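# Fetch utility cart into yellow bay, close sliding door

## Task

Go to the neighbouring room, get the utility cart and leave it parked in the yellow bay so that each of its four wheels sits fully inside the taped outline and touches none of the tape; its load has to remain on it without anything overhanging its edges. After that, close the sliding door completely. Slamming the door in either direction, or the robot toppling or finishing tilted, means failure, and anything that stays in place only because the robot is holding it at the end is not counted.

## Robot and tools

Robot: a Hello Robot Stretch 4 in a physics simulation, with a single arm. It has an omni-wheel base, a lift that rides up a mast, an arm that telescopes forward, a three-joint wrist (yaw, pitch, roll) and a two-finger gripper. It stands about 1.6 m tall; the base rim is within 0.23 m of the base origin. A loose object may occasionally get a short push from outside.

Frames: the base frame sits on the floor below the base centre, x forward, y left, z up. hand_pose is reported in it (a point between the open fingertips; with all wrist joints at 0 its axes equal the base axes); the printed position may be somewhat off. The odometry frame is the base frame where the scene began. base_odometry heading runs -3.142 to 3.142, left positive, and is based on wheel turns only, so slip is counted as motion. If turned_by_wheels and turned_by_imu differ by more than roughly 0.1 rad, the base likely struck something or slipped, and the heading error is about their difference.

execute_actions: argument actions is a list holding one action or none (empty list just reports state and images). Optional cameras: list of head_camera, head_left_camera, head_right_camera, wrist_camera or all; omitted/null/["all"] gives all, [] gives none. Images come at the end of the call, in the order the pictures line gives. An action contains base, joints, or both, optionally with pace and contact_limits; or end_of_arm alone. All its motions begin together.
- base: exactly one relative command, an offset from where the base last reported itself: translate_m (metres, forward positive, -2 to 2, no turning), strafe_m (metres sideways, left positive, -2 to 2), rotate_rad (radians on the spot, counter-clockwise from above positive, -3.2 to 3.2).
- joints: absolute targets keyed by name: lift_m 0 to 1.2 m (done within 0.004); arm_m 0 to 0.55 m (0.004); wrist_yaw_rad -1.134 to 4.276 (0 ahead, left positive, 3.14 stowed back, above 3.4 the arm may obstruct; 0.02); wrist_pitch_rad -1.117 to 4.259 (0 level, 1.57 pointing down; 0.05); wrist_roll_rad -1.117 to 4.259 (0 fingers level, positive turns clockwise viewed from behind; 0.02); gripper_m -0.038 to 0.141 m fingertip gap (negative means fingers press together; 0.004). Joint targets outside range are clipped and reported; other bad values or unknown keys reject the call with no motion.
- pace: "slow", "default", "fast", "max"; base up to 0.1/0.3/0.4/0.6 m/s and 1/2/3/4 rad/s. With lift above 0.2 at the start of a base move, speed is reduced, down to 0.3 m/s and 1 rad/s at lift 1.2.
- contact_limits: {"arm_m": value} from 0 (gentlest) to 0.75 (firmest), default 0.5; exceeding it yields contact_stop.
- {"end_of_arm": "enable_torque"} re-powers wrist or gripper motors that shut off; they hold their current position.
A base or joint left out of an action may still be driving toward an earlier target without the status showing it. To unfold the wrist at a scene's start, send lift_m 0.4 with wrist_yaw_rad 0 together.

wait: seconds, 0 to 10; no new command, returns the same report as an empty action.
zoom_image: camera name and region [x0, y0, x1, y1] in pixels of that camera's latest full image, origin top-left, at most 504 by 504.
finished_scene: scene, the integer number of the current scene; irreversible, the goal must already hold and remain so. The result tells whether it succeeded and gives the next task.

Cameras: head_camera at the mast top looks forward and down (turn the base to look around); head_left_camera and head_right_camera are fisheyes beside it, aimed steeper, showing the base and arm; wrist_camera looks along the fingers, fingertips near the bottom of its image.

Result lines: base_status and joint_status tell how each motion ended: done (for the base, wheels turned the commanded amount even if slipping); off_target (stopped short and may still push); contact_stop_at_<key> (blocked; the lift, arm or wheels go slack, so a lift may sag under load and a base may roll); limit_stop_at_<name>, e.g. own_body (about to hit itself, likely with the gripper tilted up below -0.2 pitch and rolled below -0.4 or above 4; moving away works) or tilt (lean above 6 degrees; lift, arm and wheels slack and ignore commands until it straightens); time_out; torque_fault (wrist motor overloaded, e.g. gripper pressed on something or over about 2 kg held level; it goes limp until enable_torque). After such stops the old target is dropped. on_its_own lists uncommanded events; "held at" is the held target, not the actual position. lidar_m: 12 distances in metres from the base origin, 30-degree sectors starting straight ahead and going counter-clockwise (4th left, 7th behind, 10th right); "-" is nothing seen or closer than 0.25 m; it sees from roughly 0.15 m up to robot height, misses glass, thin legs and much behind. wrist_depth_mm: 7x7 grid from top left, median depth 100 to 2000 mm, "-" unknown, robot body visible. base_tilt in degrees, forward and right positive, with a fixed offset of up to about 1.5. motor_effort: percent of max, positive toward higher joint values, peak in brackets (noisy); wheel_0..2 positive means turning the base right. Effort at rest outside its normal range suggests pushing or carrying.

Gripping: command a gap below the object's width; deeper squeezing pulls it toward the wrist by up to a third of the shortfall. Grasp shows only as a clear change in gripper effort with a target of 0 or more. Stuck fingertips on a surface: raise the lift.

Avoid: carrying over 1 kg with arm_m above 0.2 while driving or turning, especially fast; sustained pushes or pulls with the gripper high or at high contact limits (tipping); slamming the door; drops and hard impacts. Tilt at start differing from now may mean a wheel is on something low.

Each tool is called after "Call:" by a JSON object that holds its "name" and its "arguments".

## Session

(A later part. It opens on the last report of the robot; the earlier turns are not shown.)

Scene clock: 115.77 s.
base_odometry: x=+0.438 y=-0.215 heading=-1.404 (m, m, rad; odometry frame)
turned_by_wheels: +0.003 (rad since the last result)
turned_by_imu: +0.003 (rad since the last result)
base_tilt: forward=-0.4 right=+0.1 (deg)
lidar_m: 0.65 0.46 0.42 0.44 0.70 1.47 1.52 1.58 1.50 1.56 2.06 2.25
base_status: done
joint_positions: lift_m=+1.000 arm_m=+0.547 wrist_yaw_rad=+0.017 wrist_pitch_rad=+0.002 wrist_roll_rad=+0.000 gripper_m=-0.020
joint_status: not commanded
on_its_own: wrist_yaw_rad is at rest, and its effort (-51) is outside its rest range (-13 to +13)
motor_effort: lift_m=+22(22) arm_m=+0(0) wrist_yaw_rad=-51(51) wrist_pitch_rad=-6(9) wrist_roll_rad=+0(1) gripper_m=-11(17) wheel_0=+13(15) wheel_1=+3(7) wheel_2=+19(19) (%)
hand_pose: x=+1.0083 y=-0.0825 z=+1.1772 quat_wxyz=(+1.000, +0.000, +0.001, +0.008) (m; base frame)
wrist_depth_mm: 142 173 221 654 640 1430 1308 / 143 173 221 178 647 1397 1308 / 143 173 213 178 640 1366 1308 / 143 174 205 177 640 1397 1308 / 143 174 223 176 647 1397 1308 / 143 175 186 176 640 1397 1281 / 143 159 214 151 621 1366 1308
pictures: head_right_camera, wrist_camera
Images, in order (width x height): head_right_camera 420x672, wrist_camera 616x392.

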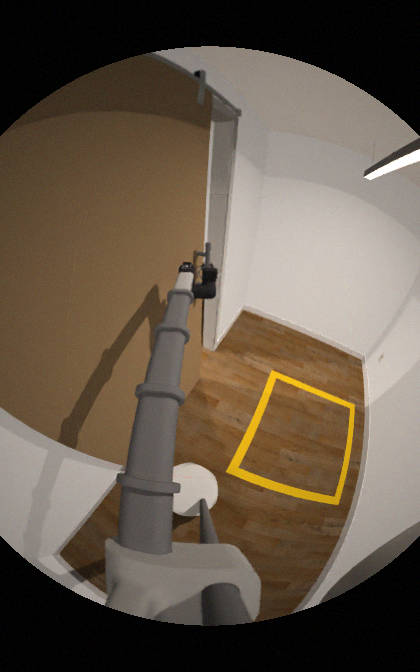

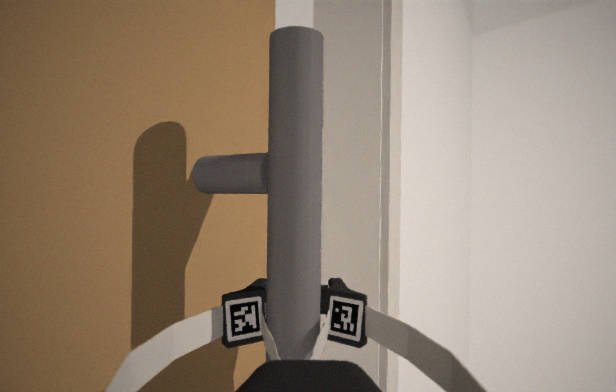

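Call:
{"name": "execute_actions", "arguments": {"actions": [{"base":{"strafe_m":0.055},"pace":"slow"}], "cameras": []}}

Call:
{"name": "execute_actions", "arguments": {"actions": [{"base":{"translate_m":-0.09},"pace":"slow"}], "cameras": []}}

Call:
{"name": "execute_actions", "arguments": {"actions": [{"base":{"strafe_m":0.045},"pace":"slow"}], "cameras": []}}

Call:
{"name": "execute_actions", "arguments": {"actions": [{"base":{"translate_m":-0.09},"pace":"slow"}], "cameras": []}}

Call:
{"name": "execute_actions", "arguments": {"actions": [{"base":{"strafe_m":0.045},"pace":"slow"}], "cameras": []}}

Call:
{"name": "execute_actions", "arguments": {"actions": [{"base":{"translate_m":-0.09},"pace":"slow"}], "cameras": []}}

Call:
{"name": "execute_actions", "arguments": {"actions": [{"base":{"strafe_m":0.045},"pace":"slow"}], "cameras": []}}

Call:
{"name": "execute_actions", "arguments": {"actions": [{"base":{"translate_m":-0.09},"pace":"slow"}], "cameras": ["head_camera","head_right_camera"]}}

Scene clock: 137.83 s.
base_odometry: x=+0.491 y=-0.205 heading=-1.406 (m, m, rad; odometry frame)
turned_by_wheels: -0.002 (rad since the last result)
turned_by_imu: -0.005 (rad since the last result)
base_tilt: forward=-0.4 right=+0.3 (deg)
lidar_m: 0.59 0.40 0.38 0.39 0.61 1.45 1.50 1.63 1.54 1.59 2.13 2.10
base_status: done
joint_positions: lift_m=+1.000 arm_m=+0.547 wrist_yaw_rad=-0.012 wrist_pitch_rad=+0.002 wrist_roll_rad=+0.000 gripper_m=-0.020
joint_status: not commanded
on_its_own: wrist_yaw_rad is at rest, and its effort (+33) is outside its rest range (-13 to +13)
motor_effort: lift_m=+22(22) arm_m=+0(0) wrist_yaw_rad=+33(50) wrist_pitch_rad=-6(6) wrist_roll_rad=+0(1) gripper_m=-11(18) wheel_0=-15(15) wheel_1=-4(12) wheel_2=-9(16) (%)
hand_pose: x=+1.0057 y=-0.0910 z=+1.1772 quat_wxyz=(+1.000, +0.000, +0.001, -0.006) (m; base frame)
wrist_depth_mm: 116 144 186 250 647 1430 1336 / 117 144 187 225 634 1430 1366 / 117 144 187 184 640 1430 1336 / 117 144 189 180 640 1430 1336 / 117 144 189 229 647 1430 1336 / 118 145 177 182 177 1430 1336 / 118 140 169 166 634 1281 1336
pictures: none
No camera images: the call's "cameras" was empty. Leave "cameras" out to get every camera's image.

Scene clock: 140.00 s.
base_odometry: x=+0.477 y=-0.117 heading=-1.404 (m, m, rad; odometry frame)
turned_by_wheels: +0.002 (rad since the last result)
turned_by_imu: +0.000 (rad since the last result)
base_tilt: forward=-0.3 right=+0.2 (deg)
lidar_m: 0.66 0.44 0.42 0.44 0.67 1.36 1.41 1.59 1.51 1.56 2.07 2.27
base_status: done
joint_positions: lift_m=+1.000 arm_m=+0.547 wrist_yaw_rad=+0.013 wrist_pitch_rad=+0.002 wrist_roll_rad=+0.000 gripper_m=-0.020
joint_status: not commanded
on_its_own: wrist_yaw_rad is at rest, and its effort (-40) is outside its rest range (-13 to +13)
motor_effort: lift_m=+22(22) arm_m=+0(0) wrist_yaw_rad=-40(40) wrist_pitch_rad=-9(8) wrist_roll_rad=+0(0) gripper_m=-14(17) wheel_0=+9(19) wheel_1=+2(8) wheel_2=+15(13) (%)
hand_pose: x=+1.0080 y=-0.0836 z=+1.1772 quat_wxyz=(+1.000, +0.000, +0.001, +0.007) (m; base frame)
wrist_depth_mm: 139 170 218 768 741 1499 1397 / 139 170 218 175 741 1499 1430 / 140 171 210 175 741 1499 1397 / 140 171 203 175 732 1499 1430 / 140 171 219 175 741 1499 1397 / 140 171 186 174 715 1464 1397 / 140 156 211 171 707 1499 1397
pictures: none
No camera images: the call's "cameras" was empty. Leave "cameras" out to get every camera's image.

Scene clock: 141.53 s.
base_odometry: x=+0.521 y=-0.110 heading=-1.406 (m, m, rad; odometry frame)
turned_by_wheels: -0.002 (rad since the last result)
turned_by_imu: -0.004 (rad since the last result)
base_tilt: forward=-0.4 right=+0.3 (deg)
lidar_m: 0.59 0.40 0.38 0.40 0.61 1.35 1.40 1.64 1.54 1.58 2.12 2.13
base_status: done
joint_positions: lift_m=+1.000 arm_m=+0.547 wrist_yaw_rad=-0.010 wrist_pitch_rad=+0.002 wrist_roll_rad=+0.000 gripper_m=-0.020
joint_status: not commanded
on_its_own: wrist_yaw_rad is at rest, and its effort (+27) is outside its rest range (-13 to +13)
motor_effort: lift_m=+22(22) arm_m=+0(0) wrist_yaw_rad=+27(40) wrist_pitch_rad=-7(7) wrist_roll_rad=+0(0) gripper_m=-14(13) wheel_0=-15(16) wheel_1=-5(10) wheel_2=-8(13) (%)
hand_pose: x=+1.0059 y=-0.0904 z=+1.1772 quat_wxyz=(+1.000, +0.000, +0.001, -0.005) (m; base frame)
wrist_depth_mm: 119 146 190 242 732 1499 1430 / 119 146 190 230 732 1537 1397 / 119 147 190 184 732 1537 1430 / 119 147 192 180 732 1537 1397 / 120 147 192 232 732 1537 1397 / 120 148 179 180 181 1499 1430 / 120 139 178 167 732 1281 1430
pictures: none
No camera images: the call's "cameras" was empty. Leave "cameras" out to get every camera's image.

Scene clock: 143.70 s.
base_odometry: x=+0.507 y=-0.021 heading=-1.404 (m, m, rad; odometry frame)
turned_by_wheels: +0.002 (rad since the last result)
turned_by_imu: +0.002 (rad since the last result)
base_tilt: forward=-0.4 right=+0.1 (deg)
lidar_m: 0.64 0.45 0.41 0.45 0.69 1.27 1.32 1.60 1.50 1.55 2.08 2.27
base_status: done
joint_positions: lift_m=+1.000 arm_m=+0.547 wrist_yaw_rad=+0.015 wrist_pitch_rad=+0.002 wrist_roll_rad=+0.000 gripper_m=-0.020
joint_status: not commanded
on_its_own: wrist_yaw_rad is at rest, and its effort (-45) is outside its rest range (-13 to +13)
motor_effort: lift_m=+22(22) arm_m=+0(0) wrist_yaw_rad=-45(46) wrist_pitch_rad=-6(7) wrist_roll_rad=+0(0) gripper_m=-18(16) wheel_0=+11(17) wheel_1=+3(11) wheel_2=+17(16) (%)
hand_pose: x=+1.0081 y=-0.0831 z=+1.1772 quat_wxyz=(+1.000, +0.000, +0.001, +0.008) (m; base frame)
wrist_depth_mm: 140 171 219 1983 842 1576 1499 / 140 171 220 176 831 1576 1464 / 141 172 211 176 831 1576 1464 / 141 172 204 176 842 1576 1464 / 141 172 220 177 831 1576 1464 / 141 172 185 177 809 1576 1464 / 141 158 213 171 820 1576 1464
pictures: none
No camera images: the call's "cameras" was empty. Leave "cameras" out to get every camera's image.

Scene clock: 145.23 s.
base_odometry: x=+0.551 y=-0.014 heading=-1.406 (m, m, rad; odometry frame)
turned_by_wheels: -0.002 (rad since the last result)
turned_by_imu: -0.003 (rad since the last result)
base_tilt: forward=-0.3 right=+0.3 (deg)
lidar_m: 0.58 0.40 0.38 0.41 0.62 1.24 1.30 1.63 1.56 1.59 2.13 2.15
base_status: done
joint_positions: lift_m=+1.000 arm_m=+0.547 wrist_yaw_rad=-0.010 wrist_pitch_rad=+0.002 wrist_roll_rad=+0.000 gripper_m=-0.020
joint_status: not commanded
on_its_own: wrist_yaw_rad is at rest, and its effort (+26) is outside its rest range (-13 to +13)
motor_effort: lift_m=+22(22) arm_m=+0(0) wrist_yaw_rad=+26(45) wrist_pitch_rad=-8(7) wrist_roll_rad=+0(0) gripper_m=-11(17) wheel_0=-13(13) wheel_1=-3(9) wheel_2=-7(14) (%)
hand_pose: x=+1.0060 y=-0.0902 z=+1.1772 quat_wxyz=(+1.000, +0.000, +0.001, -0.005) (m; base frame)
wrist_depth_mm: 120 147 191 244 831 1618 1499 / 120 148 192 233 820 1618 1499 / 120 148 193 184 831 1618 1499 / 121 148 193 180 831 1618 1499 / 121 149 193 234 842 1576 1464 / 121 149 180 180 180 1576 1499 / 121 140 179 167 820 1308 1499
pictures: none
No camera images: the call's "cameras" was empty. Leave "cameras" out to get every camera's image.

Scene clock: 147.40 s.
base_odometry: x=+0.536 y=+0.075 heading=-1.403 (m, m, rad; odometry frame)
turned_by_wheels: +0.003 (rad since the last result)
turned_by_imu: +0.003 (rad since the last result)
base_tilt: forward=-0.3 right=+0.3 (deg)
lidar_m: 0.64 0.45 0.41 0.45 0.66 1.16 1.21 1.59 1.51 1.56 2.06 2.28
base_status: done
joint_positions: lift_m=+1.000 arm_m=+0.547 wrist_yaw_rad=+0.016 wrist_pitch_rad=+0.002 wrist_roll_rad=+0.000 gripper_m=-0.020
joint_status: not commanded
on_its_own: wrist_yaw_rad is at rest, and its effort (-48) is outside its rest range (-13 to +13)
motor_effort: lift_m=+22(22) arm_m=+0(0) wrist_yaw_rad=-48(49) wrist_pitch_rad=-7(8) wrist_roll_rad=+0(0) gripper_m=-12(16) wheel_0=+12(14) wheel_1=+3(8) wheel_2=+19(18) (%)
hand_pose: x=+1.0082 y=-0.0828 z=+1.1772 quat_wxyz=(+1.000, +0.000, +0.001, +0.008) (m; base frame)
wrist_depth_mm: 141 172 220 - 931 1661 1576 / 141 172 220 176 931 1661 1576 / 141 172 212 176 931 1661 1576 / 141 172 204 177 931 1661 1576 / 142 173 221 177 917 1661 1576 / 142 173 185 178 904 1661 1576 / 142 158 213 171 904 1618 1537
pictures: none
No camera images: the call's "cameras" was empty. Leave "cameras" out to get every camera's image.

Scene clock: 148.93 s.
base_odometry: x=+0.580 y=+0.082 heading=-1.405 (m, m, rad; odometry frame)
turned_by_wheels: -0.002 (rad since the last result)
turned_by_imu: -0.004 (rad since the last result)
base_tilt: forward=-0.4 right=+0.3 (deg)
lidar_m: 0.60 0.42 0.38 0.39 0.63 1.15 1.18 1.60 1.54 1.59 2.12 2.15
base_status: done
joint_positions: lift_m=+1.000 arm_m=+0.547 wrist_yaw_rad=-0.009 wrist_pitch_rad=+0.002 wrist_roll_rad=+0.000 gripper_m=-0.020
joint_status: not commanded
on_its_own: wrist_yaw_rad is at rest, and its effort (+24) is outside its rest range (-13 to +13)
motor_effort: lift_m=+22(22) arm_m=+0(0) wrist_yaw_rad=+24(48) wrist_pitch_rad=-8(7) wrist_roll_rad=+0(1) gripper_m=-13(18) wheel_0=-14(15) wheel_1=-4(14) wheel_2=-7(16) (%)
hand_pose: x=+1.0060 y=-0.0901 z=+1.1772 quat_wxyz=(+1.000, +0.000, +0.001, -0.005) (m; base frame)
wrist_depth_mm: 121 149 194 246 931 1661 1576 / 121 149 194 235 931 1708 1576 / 121 150 195 185 931 1661 1576 / 122 150 193 182 931 1708 1576 / 122 150 195 236 931 1661 1576 / 122 150 181 178 180 1708 1576 / 122 142 181 169 917 1281 1618
pictures: none
No camera images: the call's "cameras" was empty. Leave "cameras" out to get every camera's image.

Scene clock: 151.10 s.
base_odometry: x=+0.566 y=+0.171 heading=-1.402 (m, m, rad; odometry frame)
turned_by_wheels: +0.003 (rad since the last result)
turned_by_imu: +0.003 (rad since the last result)
base_tilt: forward=-0.3 right=+0.2 (deg)
lidar_m: 0.66 0.46 0.42 0.45 0.69 1.07 1.11 1.50 1.51 1.53 2.07 2.29
base_status: done
joint_positions: lift_m=+1.000 arm_m=+0.547 wrist_yaw_rad=+0.017 wrist_pitch_rad=+0.002 wrist_roll_rad=+0.000 gripper_m=-0.020
joint_status: not commanded
on_its_own: wrist_yaw_rad is at rest, and its effort (-51) is outside its rest range (-13 to +13)
motor_effort: lift_m=+22(22) arm_m=+0(0) wrist_yaw_rad=-51(50) wrist_pitch_rad=-8(5) wrist_roll_rad=+0(1) gripper_m=-15(18) wheel_0=+14(14) wheel_1=+4(11) wheel_2=+20(19) (%)
hand_pose: x=+1.0083 y=-0.0826 z=+1.1772 quat_wxyz=(+1.000, +0.000, +0.001, +0.008) (m; base frame)
wrist_depth_mm: 142 173 220 - 1042 1756 1661 / 142 173 221 177 1042 1808 1618 / 142 173 213 177 1025 1756 1661 / 142 173 205 178 1025 1708 1661 / 142 173 222 178 1025 1708 1618 / 142 174 185 177 976 1708 1618 / 142 159 213 151 1008 1708 1618
pictures: head_camera, head_right_camera
Images, in order (width x height): head_camera 420x560, head_right_camera 420x672.

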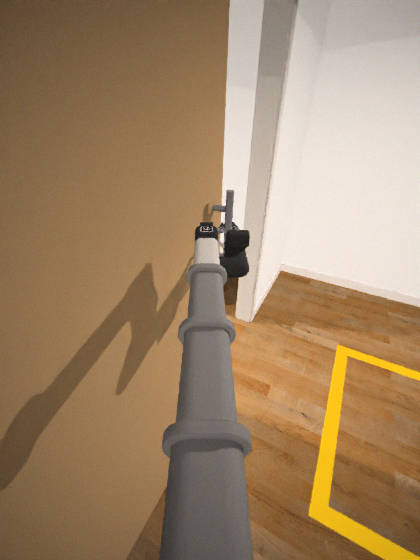

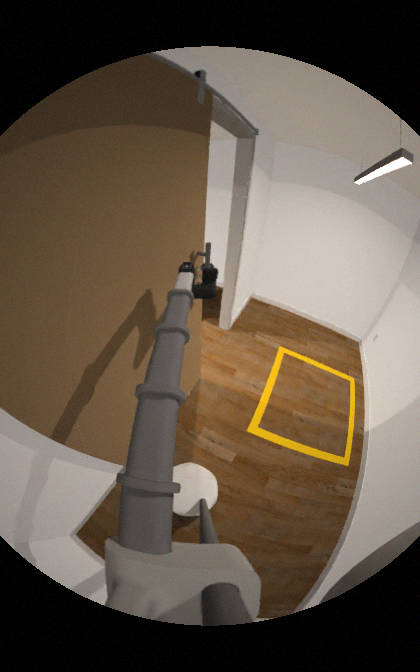

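Call:
{"name": "execute_actions", "arguments": {"actions": [{"base":{"strafe_m":0.045},"pace":"slow"}], "cameras": []}}

Call:
{"name": "execute_actions", "arguments": {"actions": [{"base":{"translate_m":-0.09},"pace":"slow"}], "cameras": []}}

Call:
{"name": "execute_actions", "arguments": {"actions": [{"base":{"strafe_m":0.045},"pace":"slow"}], "cameras": []}}

Call:
{"name": "execute_actions", "arguments": {"actions": [{"base":{"translate_m":-0.07},"pace":"slow"}], "cameras": ["head_camera"]}}

Scene clock: 163.20 s.
base_odometry: x=+0.610 y=+0.178 heading=-1.403 (m, m, rad; odometry frame)
turned_by_wheels: -0.002 (rad since the last result)
turned_by_imu: -0.004 (rad since the last result)
base_tilt: forward=-0.4 right=+0.2 (deg)
lidar_m: 0.59 0.42 0.38 0.41 0.63 1.04 1.07 1.46 1.55 1.60 2.11 2.13
base_status: done
joint_positions: lift_m=+1.000 arm_m=+0.547 wrist_yaw_rad=-0.009 wrist_pitch_rad=+0.002 wrist_roll_rad=+0.000 gripper_m=-0.020
joint_status: not commanded
on_its_own: wrist_yaw_rad is at rest, and its effort (+24) is outside its rest range (-13 to +13)
motor_effort: lift_m=+22(22) arm_m=+0(0) wrist_yaw_rad=+24(50) wrist_pitch_rad=-9(7) wrist_roll_rad=+0(0) gripper_m=-14(16) wheel_0=-12(13) wheel_1=-3(12) wheel_2=-5(17) (%)
hand_pose: x=+1.0061 y=-0.0900 z=+1.1772 quat_wxyz=(+1.000, +0.000, +0.001, -0.004) (m; base frame)
wrist_depth_mm: 121 149 194 246 1025 1808 1661 / 122 150 195 234 1025 1808 1661 / 122 150 195 185 1025 1756 1661 / 122 150 194 183 1025 1808 1708 / 122 151 196 236 1008 1808 1661 / 122 151 181 178 182 1808 1618 / 123 142 181 169 991 1281 1618
pictures: none
No camera images: the call's "cameras" was empty. Leave "cameras" out to get every camera's image.

Scene clock: 165.37 s.
base_odometry: x=+0.595 y=+0.267 heading=-1.400 (m, m, rad; odometry frame)
turned_by_wheels: +0.003 (rad since the last result)
turned_by_imu: +0.004 (rad since the last result)
base_tilt: forward=-0.4 right=+0.2 (deg)
lidar_m: 0.66 0.46 0.41 0.45 0.69 0.97 1.01 1.37 1.50 1.56 2.06 2.28
base_status: done
joint_positions: lift_m=+1.000 arm_m=+0.547 wrist_yaw_rad=+0.017 wrist_pitch_rad=+0.002 wrist_roll_rad=+0.000 gripper_m=-0.020
joint_status: not commanded
on_its_own: wrist_yaw_rad is at rest, and its effort (-51) is outside its rest range (-13 to +13)
motor_effort: lift_m=+22(22) arm_m=+0(0) wrist_yaw_rad=-51(52) wrist_pitch_rad=-8(6) wrist_roll_rad=-1(1) gripper_m=-16(16) wheel_0=+13(14) wheel_1=+5(13) wheel_2=+21(20) (%)
hand_pose: x=+1.0083 y=-0.0825 z=+1.1772 quat_wxyz=(+1.000, +0.000, +0.001, +0.009) (m; base frame)
wrist_depth_mm: 142 173 220 - - 1756 1756 / 142 174 221 178 - 1756 1756 / 143 173 213 178 - 1808 1708 / 142 174 206 177 - 1863 1756 / 143 174 222 177 - 1808 1756 / 143 174 186 176 1078 1863 1708 / 143 159 213 150 1098 1863 1708
pictures: none
No camera images: the call's "cameras" was empty. Leave "cameras" out to get every camera's image.

Scene clock: 166.90 s.
base_odometry: x=+0.639 y=+0.274 heading=-1.402 (m, m, rad; odometry frame)
turned_by_wheels: -0.002 (rad since the last result)
turned_by_imu: -0.003 (rad since the last result)
base_tilt: forward=-0.3 right=+0.2 (deg)
lidar_m: 0.60 0.41 0.38 0.41 0.63 0.94 0.98 1.32 1.54 1.59 2.09 2.15
base_status: done
joint_positions: lift_m=+1.000 arm_m=+0.547 wrist_yaw_rad=-0.009 wrist_pitch_rad=+0.002 wrist_roll_rad=+0.000 gripper_m=-0.020
joint_status: not commanded
on_its_own: wrist_yaw_rad is at rest, and its effort (+23) is outside its rest range (-13 to +13)
motor_effort: lift_m=+22(22) arm_m=+0(0) wrist_yaw_rad=+23(51) wrist_pitch_rad=-7(7) wrist_roll_rad=+0(1) gripper_m=-11(17) wheel_0=-14(14) wheel_1=-3(9) wheel_2=-5(18) (%)
hand_pose: x=+1.0061 y=-0.0899 z=+1.1772 quat_wxyz=(+1.000, +0.000, +0.001, -0.004) (m; base frame)
wrist_depth_mm: 122 150 195 247 1138 1863 1756 / 122 150 195 235 1118 1863 1756 / 122 151 196 184 1138 1863 1808 / 123 151 195 181 1118 1863 1756 / 123 151 196 178 1138 1863 1756 / 123 151 182 177 181 1921 1756 / 123 142 182 169 1098 1255 1756
pictures: none
No camera images: the call's "cameras" was empty. Leave "cameras" out to get every camera's image.

Scene clock: 168.87 s.
base_odometry: x=+0.628 y=+0.343 heading=-1.400 (m, m, rad; odometry frame)
turned_by_wheels: +0.002 (rad since the last result)
turned_by_imu: +0.002 (rad since the last result)
base_tilt: forward=-0.4 right=+0.2 (deg)
lidar_m: 0.64 0.45 0.41 0.44 0.68 0.88 0.92 1.23 1.51 1.55 2.07 2.24
base_status: done
joint_positions: lift_m=+1.000 arm_m=+0.547 wrist_yaw_rad=+0.011 wrist_pitch_rad=+0.002 wrist_roll_rad=+0.000 gripper_m=-0.020
joint_status: not commanded
on_its_own: wrist_yaw_rad is at rest, and its effort (-33) is outside its rest range (-13 to +13)
motor_effort: lift_m=+22(22) arm_m=+0(1) wrist_yaw_rad=-33(33) wrist_pitch_rad=-6(7) wrist_roll_rad=+0(0) gripper_m=-14(17) wheel_0=+9(16) wheel_1=+3(7) wheel_2=+13(13) (%)
hand_pose: x=+1.0078 y=-0.0843 z=+1.1772 quat_wxyz=(+1.000, +0.000, +0.001, +0.005) (m; base frame)
wrist_depth_mm: 138 169 216 - - 1921 1808 / 138 169 216 177 - 1921 1808 / 139 169 209 175 - 1921 1808 / 139 169 202 175 - 1921 1863 / 139 170 218 175 - 1863 1808 / 139 170 185 174 1160 1921 1808 / 140 156 211 171 1182 1921 1808
pictures: head_camera
Images, in order (width x height): head_camera 420x560.

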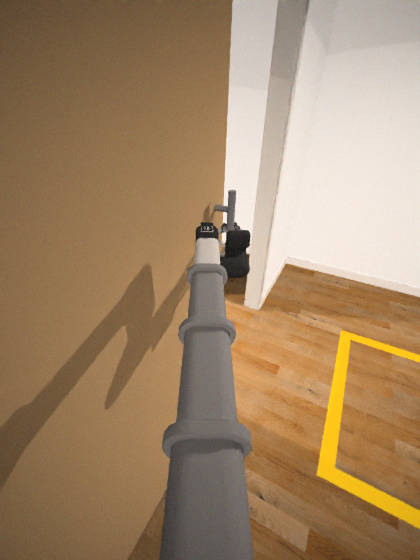

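Call:
{"name": "execute_actions", "arguments": {"actions": [{"joints":{"gripper_m":0.08}}], "cameras": []}}

Call:
{"name": "execute_actions", "arguments": {"actions": [{"joints":{"arm_m":0.0},"base":{"strafe_m":-0.03},"pace":"slow"}], "cameras": []}}

Call:
{"name": "execute_actions", "arguments": {"actions": [{"base":{"strafe_m":-0.3}}], "cameras": []}}

Call:
{"name": "execute_actions", "arguments": {"actions": [{"base":{"rotate_rad":0.4}}]}}

Scene clock: 178.57 s.
base_odometry: x=+0.627 y=+0.343 heading=-1.402 (m, m, rad; odometry frame)
turned_by_wheels: -0.002 (rad since the last result)
turned_by_imu: -0.003 (rad since the last result)
base_tilt: forward=-0.3 right=+0.2 (deg)
lidar_m: 0.66 0.44 0.42 0.43 0.67 0.89 0.93 1.22 1.50 1.54 2.07 2.27
base_status: not commanded
joint_positions: lift_m=+1.000 arm_m=+0.547 wrist_yaw_rad=-0.004 wrist_pitch_rad=+0.002 wrist_roll_rad=+0.000 gripper_m=+0.080
joint_status: all done
motor_effort: lift_m=+22(22) arm_m=+0(0) wrist_yaw_rad=+9(33) wrist_pitch_rad=-7(7) wrist_roll_rad=+0(0) gripper_m=+0(17) wheel_0=+1(9) wheel_1=+2(3) wheel_2=-1(12) (%)
hand_pose: x=+1.0065 y=-0.0885 z=+1.1772 quat_wxyz=(+1.000, +0.000, +0.001, -0.002) (m; base frame)
wrist_depth_mm: 149 182 236 - 1205 1983 1808 / 149 183 227 - 1205 1921 1808 / 149 183 218 - 1229 1921 1808 / 150 183 211 - 1205 1983 1808 / 150 184 229 - 1229 1921 1756 / 150 184 190 - 196 1921 1863 / 150 173 230 145 1182 1661 1808
pictures: none
No camera images: the call's "cameras" was empty. Leave "cameras" out to get every camera's image.

Scene clock: 185.33 s.
base_odometry: x=+0.598 y=+0.338 heading=-1.402 (m, m, rad; odometry frame)
turned_by_wheels: +0.000 (rad since the last result)
turned_by_imu: -0.001 (rad since the last result)
base_tilt: forward=-0.4 right=+0.1 (deg)
lidar_m: 0.69 0.47 0.44 0.47 0.72 0.90 0.93 1.26 1.48 1.52 2.03 2.37
base_status: done
joint_positions: lift_m=+1.000 arm_m=+0.001 wrist_yaw_rad=+0.000 wrist_pitch_rad=+0.002 wrist_roll_rad=+0.000 gripper_m=+0.080
joint_status: all done
motor_effort: lift_m=+22(22) arm_m=-5(8) wrist_yaw_rad=-2(30) wrist_pitch_rad=-7(8) wrist_roll_rad=-1(1) gripper_m=+0(8) wheel_0=+3(9) wheel_1=+0(10) wheel_2=+1(5) (%)
hand_pose: x=+0.4604 y=-0.0874 z=+1.1772 quat_wxyz=(+1.000, +0.000, +0.001, +0.000) (m; base frame)
wrist_depth_mm: 407 500 647 - 1983 - - / 410 504 647 - 1983 - - / 410 504 654 - 1983 - - / 410 504 654 - - - - / 410 504 627 - 1983 - - / 410 504 199 - 199 - - / 413 473 634 143 1808 - -
pictures: none
No camera images: the call's "cameras" was empty. Leave "cameras" out to get every camera's image.

Scene clock: 187.67 s.
base_odometry: x=+0.302 y=+0.288 heading=-1.402 (m, m, rad; odometry frame)
turned_by_wheels: +0.000 (rad since the last result)
turned_by_imu: +0.000 (rad since the last result)
base_tilt: forward=-0.4 right=+0.2 (deg)
lidar_m: 0.99 0.76 0.72 0.73 1.08 1.02 1.10 1.28 1.21 1.26 1.66 2.68
base_status: done
joint_positions: lift_m=+1.000 arm_m=+0.001 wrist_yaw_rad=+0.000 wrist_pitch_rad=+0.002 wrist_roll_rad=+0.000 gripper_m=+0.080
joint_status: not commanded
motor_effort: lift_m=+21(22) arm_m=-5(6) wrist_yaw_rad=-2(2) wrist_pitch_rad=-7(7) wrist_roll_rad=+0(0) gripper_m=+0(2) wheel_0=+1(9) wheel_1=+1(7) wheel_2=-1(2) (%)
hand_pose: x=+0.4604 y=-0.0874 z=+1.1772 quat_wxyz=(+1.000, +0.000, +0.001, +0.000) (m; base frame)
wrist_depth_mm: 654 809 - 1921 - - - / 661 809 - 1921 - - - / 661 809 - 1983 - - - / 661 788 - 1921 - - - / 661 788 - 1983 - - - / 661 788 200 1921 199 - - / 661 768 - 143 - - -
pictures: none
No camera images: the call's "cameras" was empty. Leave "cameras" out to get every camera's image.

Scene clock: 188.97 s.
base_odometry: x=+0.302 y=+0.288 heading=-1.002 (m, m, rad; odometry frame)
turned_by_wheels: +0.400 (rad since the last result)
turned_by_imu: +0.402 (rad since the last result)
base_tilt: forward=-0.5 right=+0.2 (deg)
lidar_m: 0.79 0.71 0.72 0.98 1.02 1.02 1.30 1.22 1.24 1.51 2.67 1.92
base_status: done
joint_positions: lift_m=+1.000 arm_m=+0.001 wrist_yaw_rad=+0.000 wrist_pitch_rad=+0.002 wrist_roll_rad=+0.000 gripper_m=+0.080
joint_status: not commanded
motor_effort: lift_m=+21(21) arm_m=-5(5) wrist_yaw_rad=-3(2) wrist_pitch_rad=-5(9) wrist_roll_rad=+0(0) gripper_m=-2(3) wheel_0=-2(5) wheel_1=-1(7) wheel_2=+0(7) (%)
hand_pose: x=+0.4604 y=-0.0874 z=+1.1772 quat_wxyz=(+1.000, +0.000, +0.001, +0.000) (m; base frame)
wrist_depth_mm: 504 580 668 778 - - 1863 / 508 574 668 778 - - 1863 / 508 574 661 788 - - 1863 / 512 574 668 759 - - 1863 / 512 580 654 768 - - 1863 / 508 580 200 768 198 1537 1863 / 508 559 654 143 - 1537 1863
pictures: head_camera, head_left_camera, head_right_camera, wrist_camera
Images, in order (width x height): head_camera 420x560, head_left_camera 420x672, head_right_camera 420x672, wrist_camera 616x392.

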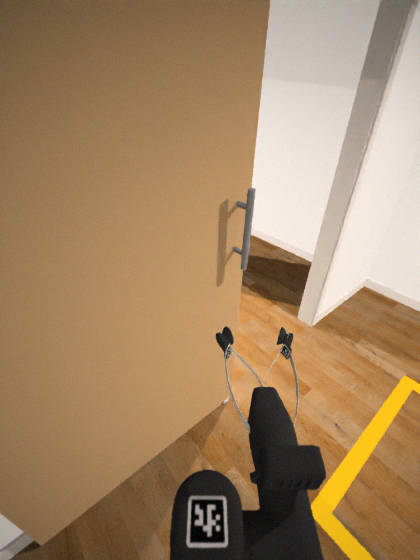

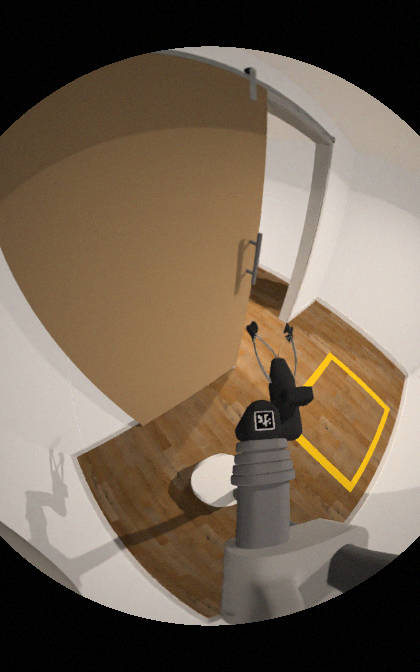

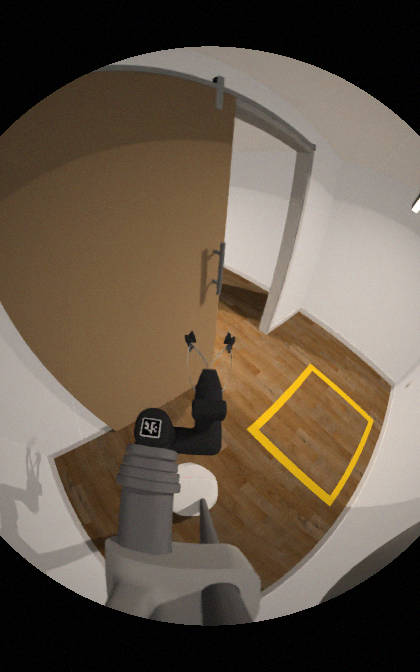

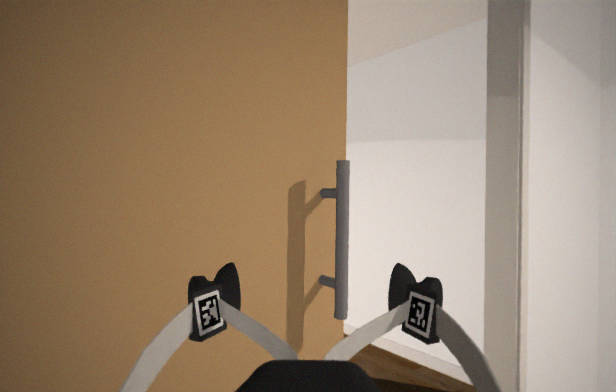

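Call:
{"name": "execute_actions", "arguments": {"actions": [{"base":{"rotate_rad":0.72}}], "cameras": []}}

Call:
{"name": "execute_actions", "arguments": {"actions": [{"base":{"strafe_m":-0.95}}], "cameras": ["head_camera","head_left_camera"]}}

Scene clock: 211.77 s.
base_odometry: x=+0.302 y=+0.288 heading=-0.282 (m, m, rad; odometry frame)
turned_by_wheels: +0.720 (rad since the last result)
turned_by_imu: +0.723 (rad since the last result)
base_tilt: forward=-0.4 right=+0.2 (deg)
lidar_m: 0.70 0.76 1.09 1.01 1.08 1.26 1.21 1.28 1.80 2.69 0.98 0.74
base_status: done
joint_positions: lift_m=+1.000 arm_m=+0.001 wrist_yaw_rad=+0.000 wrist_pitch_rad=+0.002 wrist_roll_rad=+0.000 gripper_m=+0.080
joint_status: not commanded
motor_effort: lift_m=+21(22) arm_m=-6(5) wrist_yaw_rad=-3(3) wrist_pitch_rad=-7(10) wrist_roll_rad=+0(0) gripper_m=-3(1) wheel_0=-1(5) wheel_1=-2(4) wheel_2=-2(8) (%)
hand_pose: x=+0.4604 y=-0.0874 z=+1.1772 quat_wxyz=(+1.000, +0.000, +0.001, +0.000) (m; base frame)
wrist_depth_mm: 580 512 504 500 496 488 488 / 580 512 508 500 496 488 484 / 580 512 508 504 492 488 484 / 580 512 508 500 496 488 484 / 580 512 508 500 496 488 484 / 580 512 199 500 199 488 484 / 580 517 508 143 492 488 484
pictures: none
No camera images: the call's "cameras" was empty. Leave "cameras" out to get every camera's image.

Scene clock: 216.27 s.
base_odometry: x=+0.038 y=-0.625 heading=-0.282 (m, m, rad; odometry frame)
turned_by_wheels: +0.000 (rad since the last result)
turned_by_imu: +0.003 (rad since the last result)
base_tilt: forward=-0.4 right=+0.2 (deg)
lidar_m: 0.69 0.65 1.03 1.96 1.71 1.30 1.24 1.33 1.80 1.74 1.07 1.19
base_status: done
joint_positions: lift_m=+1.000 arm_m=+0.001 wrist_yaw_rad=+0.000 wrist_pitch_rad=+0.002 wrist_roll_rad=+0.000 gripper_m=+0.080
joint_status: not commanded
motor_effort: lift_m=+21(21) arm_m=-6(5) wrist_yaw_rad=-3(3) wrist_pitch_rad=-7(8) wrist_roll_rad=+0(0) gripper_m=+2(1) wheel_0=+1(9) wheel_1=+1(9) wheel_2=+0(1) (%)
hand_pose: x=+0.4604 y=-0.0874 z=+1.1773 quat_wxyz=(+1.000, +0.000, +0.001, +0.000) (m; base frame)
wrist_depth_mm: 492 480 - - - - - / 488 484 - - - - - / 484 484 - - - - - / 484 484 - - - - - / 484 480 - - - - - / 488 484 199 - 199 1756 - / 488 480 - 143 - 1618 -
pictures: head_camera, head_left_camera
Images, in order (width x height): head_camera 420x560, head_left_camera 420x672.

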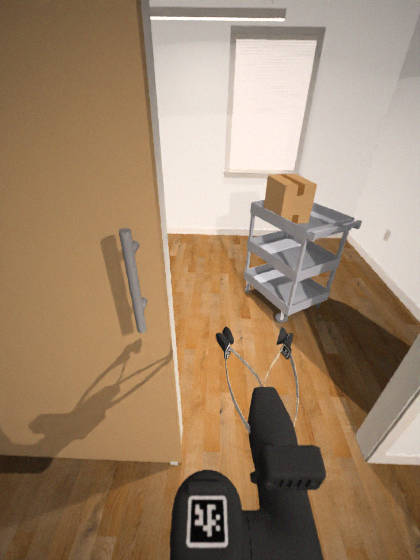

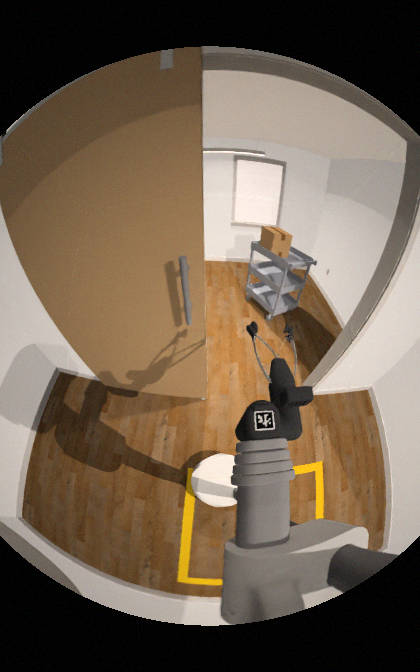

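Call:
{"name": "execute_actions", "arguments": {"actions": [{"base":{"strafe_m":-0.15},"joints":{"wrist_yaw_rad":1.57,"arm_m":0.33,"gripper_m":0.06}}], "cameras": ["head_camera","wrist_camera"]}}

Scene clock: 227.00 s.
base_odometry: x=-0.004 y=-0.769 heading=-0.282 (m, m, rad; odometry frame)
turned_by_wheels: +0.000 (rad since the last result)
turned_by_imu: -0.001 (rad since the last result)
base_tilt: forward=-0.3 right=+0.3 (deg)
lidar_m: 1.80 0.70 1.03 2.11 1.74 1.26 1.25 1.31 1.64 1.59 1.00 0.99
base_status: done
joint_positions: lift_m=+1.000 arm_m=+0.329 wrist_yaw_rad=+1.570 wrist_pitch_rad=+0.002 wrist_roll_rad=+0.000 gripper_m=+0.060
joint_status: all done
motor_effort: lift_m=+21(21) arm_m=+6(6) wrist_yaw_rad=-2(13) wrist_pitch_rad=-9(6) wrist_roll_rad=+0(0) gripper_m=-1(4) wheel_0=+1(9) wheel_1=+0(11) wheel_2=+0(1) (%)
hand_pose: x=+0.5876 y=+0.2884 z=+1.1773 quat_wxyz=(+0.707, -0.001, +0.001, +0.707) (m; base frame)
wrist_depth_mm: - - - - 661 279 206 / - - - - 661 278 206 / - - - - 415 278 205 / - - - - 264 259 205 / - - - - 410 277 206 / - - 197 - 195 276 204 / - - - 143 262 236 204
pictures: head_camera, wrist_camera
Images, in order (width x height): head_camera 420x560, wrist_camera 616x392.

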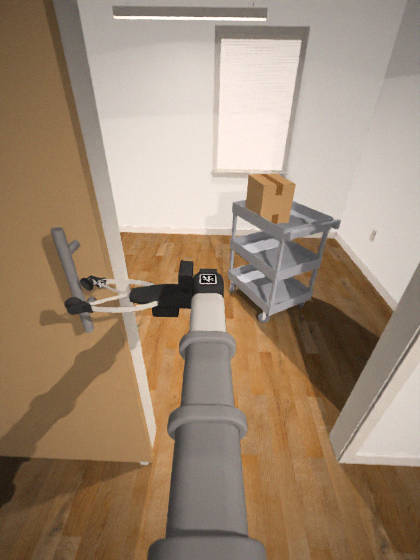

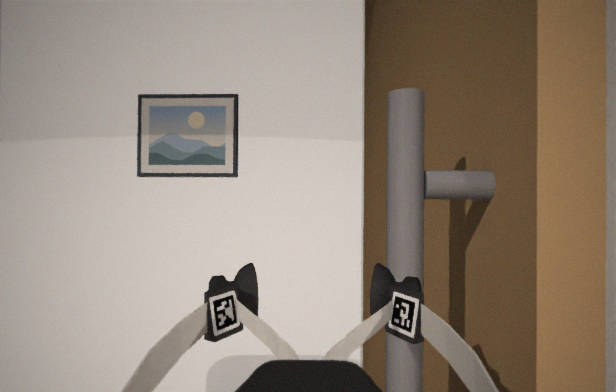

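Call:
{"name": "execute_actions", "arguments": {"actions": [{"joints":{"arm_m":0.395},"pace":"slow","contact_limits":{"arm_m":0.2}}], "cameras": ["wrist_camera"]}}

Call:
{"name": "execute_actions", "arguments": {"actions": [{"base":{"strafe_m":0.25},"pace":"slow"}], "cameras": ["head_camera","wrist_camera"]}}

Scene clock: 235.20 s.
base_odometry: x=-0.004 y=-0.769 heading=-0.282 (m, m, rad; odometry frame)
turned_by_wheels: +0.000 (rad since the last result)
turned_by_imu: -0.001 (rad since the last result)
base_tilt: forward=-0.3 right=+0.3 (deg)
lidar_m: 1.79 0.72 1.02 2.11 1.72 1.28 1.24 1.32 1.66 1.58 1.00 0.98
base_status: not commanded
joint_positions: lift_m=+1.000 arm_m=+0.394 wrist_yaw_rad=+1.573 wrist_pitch_rad=+0.002 wrist_roll_rad=+0.000 gripper_m=+0.060
joint_status: all done
motor_effort: lift_m=+21(21) arm_m=+7(7) wrist_yaw_rad=-9(10) wrist_pitch_rad=-4(5) wrist_roll_rad=+1(0) gripper_m=-5(6) wheel_0=+1(1) wheel_1=+0(0) wheel_2=+0(0) (%)
contact_limits: arm_m 0.2
hand_pose: x=+0.6516 y=+0.2887 z=+1.1773 quat_wxyz=(+0.706, -0.001, +0.001, +0.708) (m; base frame)
wrist_depth_mm: - - - - 276 206 216 / - - - - 274 206 215 / - - - - 272 216 215 / - - - 268 259 216 215 / - - - 1229 270 215 214 / - - 197 267 195 215 214 / - - - 143 223 214 213
pictures: wrist_camera
Images, in order (width x height): wrist_camera 616x392.

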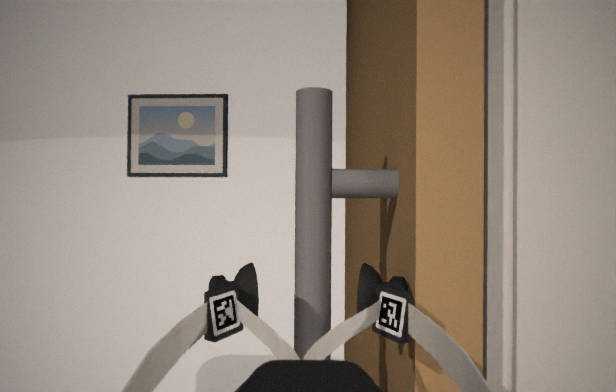

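Scene clock: 238.83 s.
base_odometry: x=+0.065 y=-0.529 heading=-0.282 (m, m, rad; odometry frame)
turned_by_wheels: +0.000 (rad since the last result)
turned_by_imu: -0.092 (rad since the last result)
base_tilt: forward=-1.0 right=+0.6 (deg)
lidar_m: 0.68 0.63 0.92 1.89 1.89 1.32 1.25 1.30 1.71 1.81 1.14 1.16
base_status: done
joint_positions: lift_m=+1.000 arm_m=+0.394 wrist_yaw_rad=+1.598 wrist_pitch_rad=+0.014 wrist_roll_rad=+0.000 gripper_m=+0.060
joint_status: not commanded
on_its_own: wrist_yaw_rad is at rest, and its effort (-83) is outside its rest range (-13 to +13); wrist_pitch_rad is at rest, and its effort (-40) is outside its rest range (-23 to +23)
motor_effort: lift_m=+21(21) arm_m=+6(6) wrist_yaw_rad=-83(83) wrist_pitch_rad=-40(41) wrist_roll_rad=+1(3) gripper_m=+1(5) wheel_0=-1(13) wheel_1=+11(12) wheel_2=-12(17) (%)
hand_pose: x=+0.6444 y=+0.2907 z=+1.1740 quat_wxyz=(+0.697, -0.005, +0.005, +0.717) (m; base frame)
wrist_depth_mm: 1983 1921 1921 118 208 116 - / 1983 1983 1983 118 208 115 - / 1921 1921 1921 115 119 113 - / 1983 1983 1983 115 120 112 - / 1983 1983 1983 119 204 114 - / 1983 1983 180 120 178 113 - / 1983 1983 182 113 181 112 -
pictures: head_camera, wrist_camera
Images, in order (width x height): head_camera 420x560, wrist_camera 616x392.

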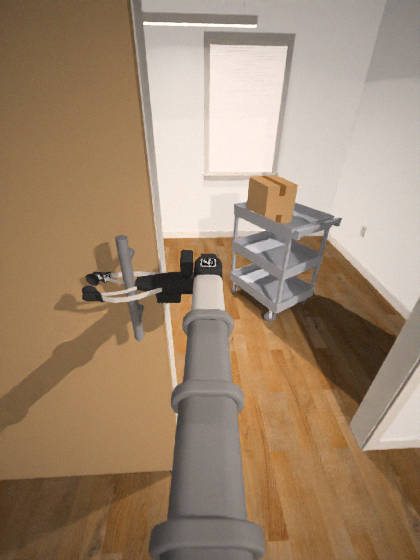

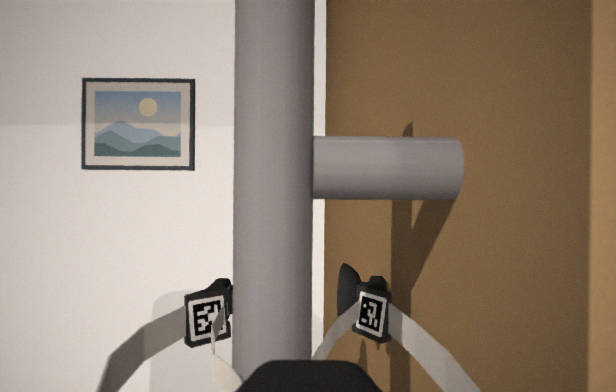

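Call:
{"name": "execute_actions", "arguments": {"actions": [{"base":{"strafe_m":-0.3},"pace":"slow"}], "cameras": []}}

Call:
{"name": "execute_actions", "arguments": {"actions": [{"joints":{"arm_m":0.0,"wrist_yaw_rad":0,"lift_m":0.85,"gripper_m":0.09},"base":{"rotate_rad":0.09},"pace":"slow"}]}}

Scene clock: 249.23 s.
base_odometry: x=-0.019 y=-0.817 heading=-0.282 (m, m, rad; odometry frame)
turned_by_wheels: +0.000 (rad since the last result)
turned_by_imu: +0.047 (rad since the last result)
base_tilt: forward=-0.4 right=+0.2 (deg)
lidar_m: 1.71 0.74 0.98 2.18 1.80 1.31 1.25 1.30 1.59 1.52 1.06 0.93
base_status: done
joint_positions: lift_m=+1.000 arm_m=+0.394 wrist_yaw_rad=+1.570 wrist_pitch_rad=+0.002 wrist_roll_rad=+0.000 gripper_m=+0.060
joint_status: not commanded
motor_effort: lift_m=+21(21) arm_m=+6(6) wrist_yaw_rad=-2(83) wrist_pitch_rad=-6(39) wrist_roll_rad=-2(3) gripper_m=-3(2) wheel_0=+1(11) wheel_1=-2(8) wheel_2=-1(14) (%)
hand_pose: x=+0.6526 y=+0.2884 z=+1.1773 quat_wxyz=(+0.707, -0.001, +0.001, +0.707) (m; base frame)
wrist_depth_mm: - - - - 315 312 310 / - - - - 312 312 310 / - - - 904 314 312 310 / - - - 517 312 310 310 / - - - 866 312 310 310 / - - 196 831 195 310 309 / - - - 143 312 310 309
pictures: none
No camera images: the call's "cameras" was empty. Leave "cameras" out to get every camera's image.

Scene clock: 254.47 s.
base_odometry: x=-0.019 y=-0.817 heading=-0.193 (m, m, rad; odometry frame)
turned_by_wheels: +0.090 (rad since the last result)
turned_by_imu: +0.089 (rad since the last result)
base_tilt: forward=-0.4 right=+0.3 (deg)
lidar_m: 1.82 0.72 1.07 2.17 1.66 1.27 1.25 1.34 1.56 1.53 0.95 0.94
base_status: done
joint_positions: lift_m=+0.850 arm_m=+0.001 wrist_yaw_rad=+0.000 wrist_pitch_rad=+0.002 wrist_roll_rad=+0.000 gripper_m=+0.090
joint_status: all done
motor_effort: lift_m=+13(22) arm_m=-5(6) wrist_yaw_rad=-2(9) wrist_pitch_rad=-6(8) wrist_roll_rad=-2(2) gripper_m=+0(4) wheel_0=+1(2) wheel_1=-3(7) wheel_2=-2(5) (%)
hand_pose: x=+0.4604 y=-0.0874 z=+1.0280 quat_wxyz=(+1.000, +0.000, +0.001, +0.000) (m; base frame)
wrist_depth_mm: 559 - - - - - - / 564 - - - - - - / 564 - - - - - - / 569 - - - - - - / 569 - - - 1708 - - / 569 - 198 - 200 - - / 574 - - 143 1983 1618 -
pictures: head_camera, head_left_camera, head_right_camera, wrist_camera
Images, in order (width x height): head_camera 420x560, head_left_camera 420x672, head_right_camera 420x672, wrist_camera 616x392.

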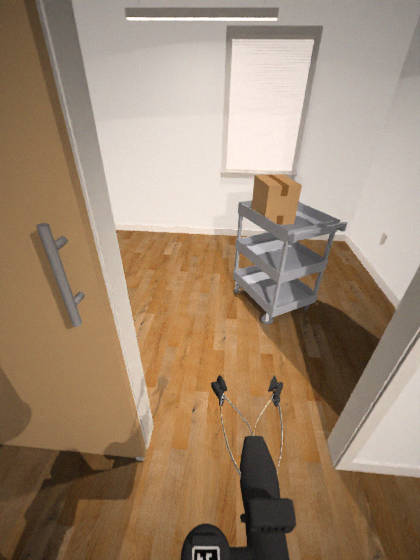

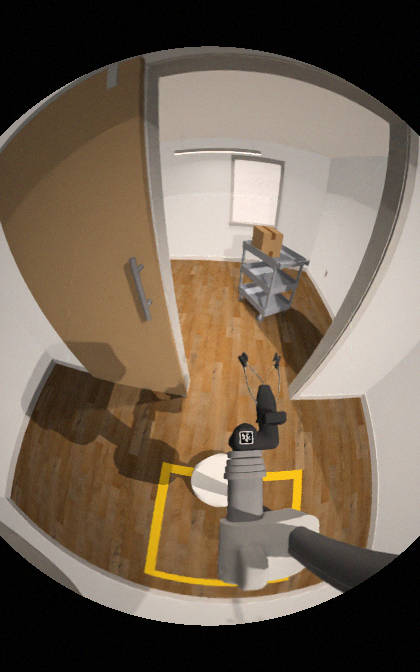

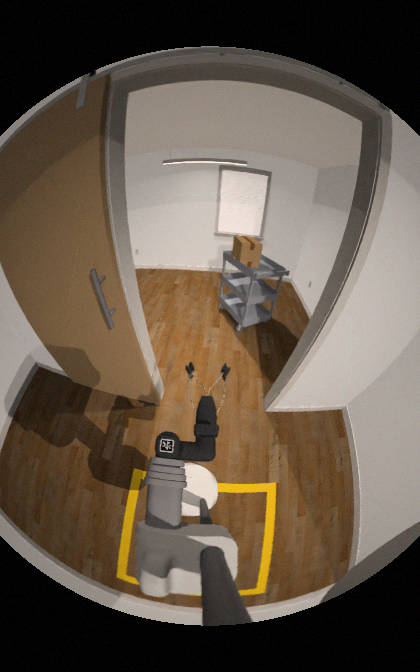

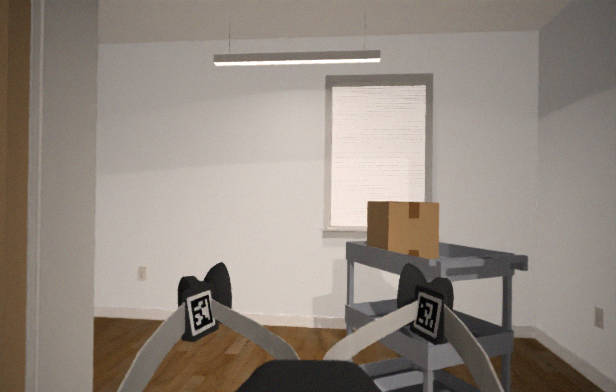

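Call:
{"name": "execute_actions", "arguments": {"actions": [{"base":{"strafe_m":-0.04}}], "cameras": []}}

Call:
{"name": "execute_actions", "arguments": {"actions": [{"base":{"translate_m":0.6}}], "cameras": ["head_left_camera"]}}

Scene clock: 263.87 s.
base_odometry: x=-0.026 y=-0.856 heading=-0.193 (m, m, rad; odometry frame)
turned_by_wheels: +0.000 (rad since the last result)
turned_by_imu: -0.001 (rad since the last result)
base_tilt: forward=-0.3 right=+0.2 (deg)
lidar_m: 1.75 0.75 1.07 2.22 1.66 1.28 1.26 1.35 1.51 1.48 0.96 0.92
base_status: done
joint_positions: lift_m=+0.850 arm_m=+0.001 wrist_yaw_rad=+0.000 wrist_pitch_rad=+0.002 wrist_roll_rad=+0.000 gripper_m=+0.090
joint_status: not commanded
motor_effort: lift_m=+13(13) arm_m=-5(5) wrist_yaw_rad=-2(2) wrist_pitch_rad=-6(7) wrist_roll_rad=-1(1) gripper_m=-2(2) wheel_0=+0(8) wheel_1=-1(11) wheel_2=+0(2) (%)
hand_pose: x=+0.4604 y=-0.0874 z=+1.0280 quat_wxyz=(+1.000, +0.000, +0.001, +0.000) (m; base frame)
wrist_depth_mm: 615 - - - - - - / 621 - - - - - - / 621 - - - - - - / 621 - - - - - - / 621 - - - 1708 - - / 621 - 199 - 200 - - / 627 - - 143 1576 1618 -
pictures: none
No camera images: the call's "cameras" was empty. Leave "cameras" out to get every camera's image.

Scene clock: 267.37 s.
base_odometry: x=+0.563 y=-0.971 heading=-0.193 (m, m, rad; odometry frame)
turned_by_wheels: +0.000 (rad since the last result)
turned_by_imu: -0.002 (rad since the last result)
base_tilt: forward=-0.4 right=+0.3 (deg)
lidar_m: 1.37 2.90 0.35 0.40 2.33 1.88 1.85 2.00 1.57 0.61 0.62 1.13
base_status: done
joint_positions: lift_m=+0.850 arm_m=+0.001 wrist_yaw_rad=+0.000 wrist_pitch_rad=+0.002 wrist_roll_rad=+0.000 gripper_m=+0.090
joint_status: not commanded
motor_effort: lift_m=+14(14) arm_m=-5(5) wrist_yaw_rad=-2(2) wrist_pitch_rad=-8(7) wrist_roll_rad=-1(1) gripper_m=-3(0) wheel_0=+1(5) wheel_1=+2(10) wheel_2=+0(10) (%)
hand_pose: x=+0.4604 y=-0.0874 z=+1.0279 quat_wxyz=(+1.000, +0.000, +0.001, +0.000) (m; base frame)
wrist_depth_mm: - - - - - - - / - - - - - - - / - - - - - - - / - - - - - - - / - - - - 1255 1138 - / - - 198 - 199 854 946 / - - - 143 1464 1308 -
pictures: head_left_camera
Images, in order (width x height): head_left_camera 420x672.

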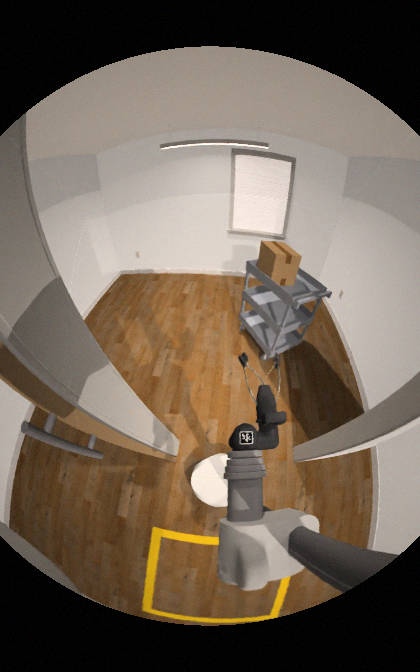

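Call:
{"name": "execute_actions", "arguments": {"actions": [{"base":{"strafe_m":-0.08}}], "cameras": []}}

Call:
{"name": "execute_actions", "arguments": {"actions": [{"base":{"translate_m":0.55}}]}}

Scene clock: 273.77 s.
base_odometry: x=+0.547 y=-1.049 heading=-0.193 (m, m, rad; odometry frame)
turned_by_wheels: +0.000 (rad since the last result)
turned_by_imu: -0.001 (rad since the last result)
base_tilt: forward=-0.4 right=+0.3 (deg)
lidar_m: 1.25 2.99 0.44 0.46 2.40 1.90 1.86 1.94 1.50 0.53 0.55 1.09
base_status: done
joint_positions: lift_m=+0.850 arm_m=+0.001 wrist_yaw_rad=+0.000 wrist_pitch_rad=+0.002 wrist_roll_rad=+0.000 gripper_m=+0.090
joint_status: not commanded
motor_effort: lift_m=+14(14) arm_m=-5(6) wrist_yaw_rad=-2(2) wrist_pitch_rad=-5(7) wrist_roll_rad=-1(0) gripper_m=-2(1) wheel_0=+0(8) wheel_1=-1(6) wheel_2=+0(2) (%)
hand_pose: x=+0.4603 y=-0.0874 z=+1.0279 quat_wxyz=(+1.000, +0.000, +0.001, +0.000) (m; base frame)
wrist_depth_mm: - - - - - - - / - - - - - - - / - - - - - - - / - - - - - - - / - - - - 1118 - - / - - 198 - 199 854 1060 / - - - 143 1499 878 -
pictures: none
No camera images: the call's "cameras" was empty. Leave "cameras" out to get every camera's image.

Scene clock: 277.10 s.
base_odometry: x=+1.087 y=-1.155 heading=-0.192 (m, m, rad; odometry frame)
turned_by_wheels: +0.000 (rad since the last result)
turned_by_imu: -0.002 (rad since the last result)
base_tilt: forward=-0.4 right=+0.3 (deg)
lidar_m: 0.89 2.49 2.25 0.82 0.46 2.45 2.39 2.04 0.63 1.50 0.80 0.62
base_status: done
joint_positions: lift_m=+0.850 arm_m=+0.001 wrist_yaw_rad=+0.000 wrist_pitch_rad=+0.002 wrist_roll_rad=+0.000 gripper_m=+0.090
joint_status: not commanded
motor_effort: lift_m=+14(14) arm_m=-5(5) wrist_yaw_rad=-2(2) wrist_pitch_rad=-8(7) wrist_roll_rad=-1(0) gripper_m=+0(4) wheel_0=+0(5) wheel_1=+1(9) wheel_2=+2(10) (%)
hand_pose: x=+0.4603 y=-0.0874 z=+1.0279 quat_wxyz=(+1.000, +0.000, +0.001, +0.000) (m; base frame)
wrist_depth_mm: - - - - - - - / - - - - - - - / - - - - - - - / - - - - - - - / - - - - 768 549 569 / - - 198 - 199 549 569 / - - - 143 615 535 564
pictures: head_camera, head_left_camera, head_right_camera, wrist_camera
Images, in order (width x height): head_camera 420x560, head_left_camera 420x672, head_right_camera 420x672, wrist_camera 616x392.

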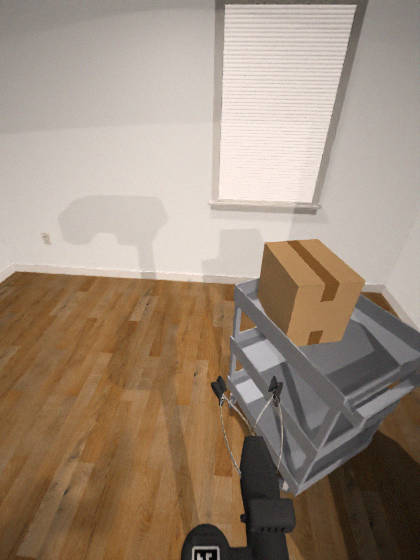

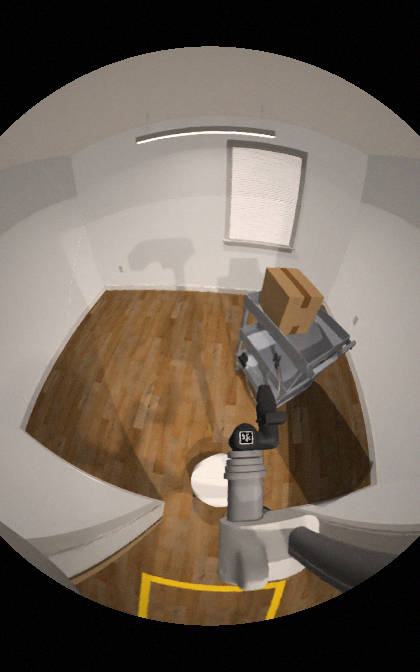

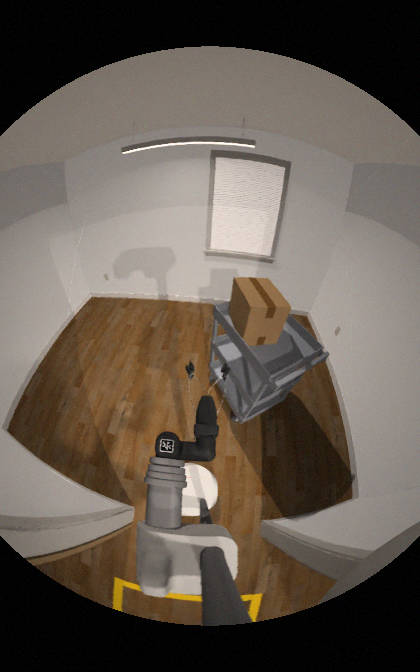

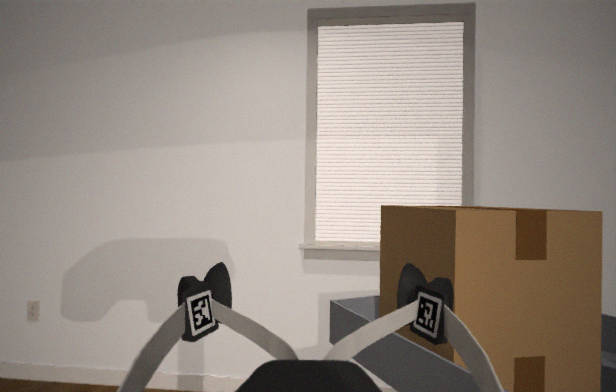

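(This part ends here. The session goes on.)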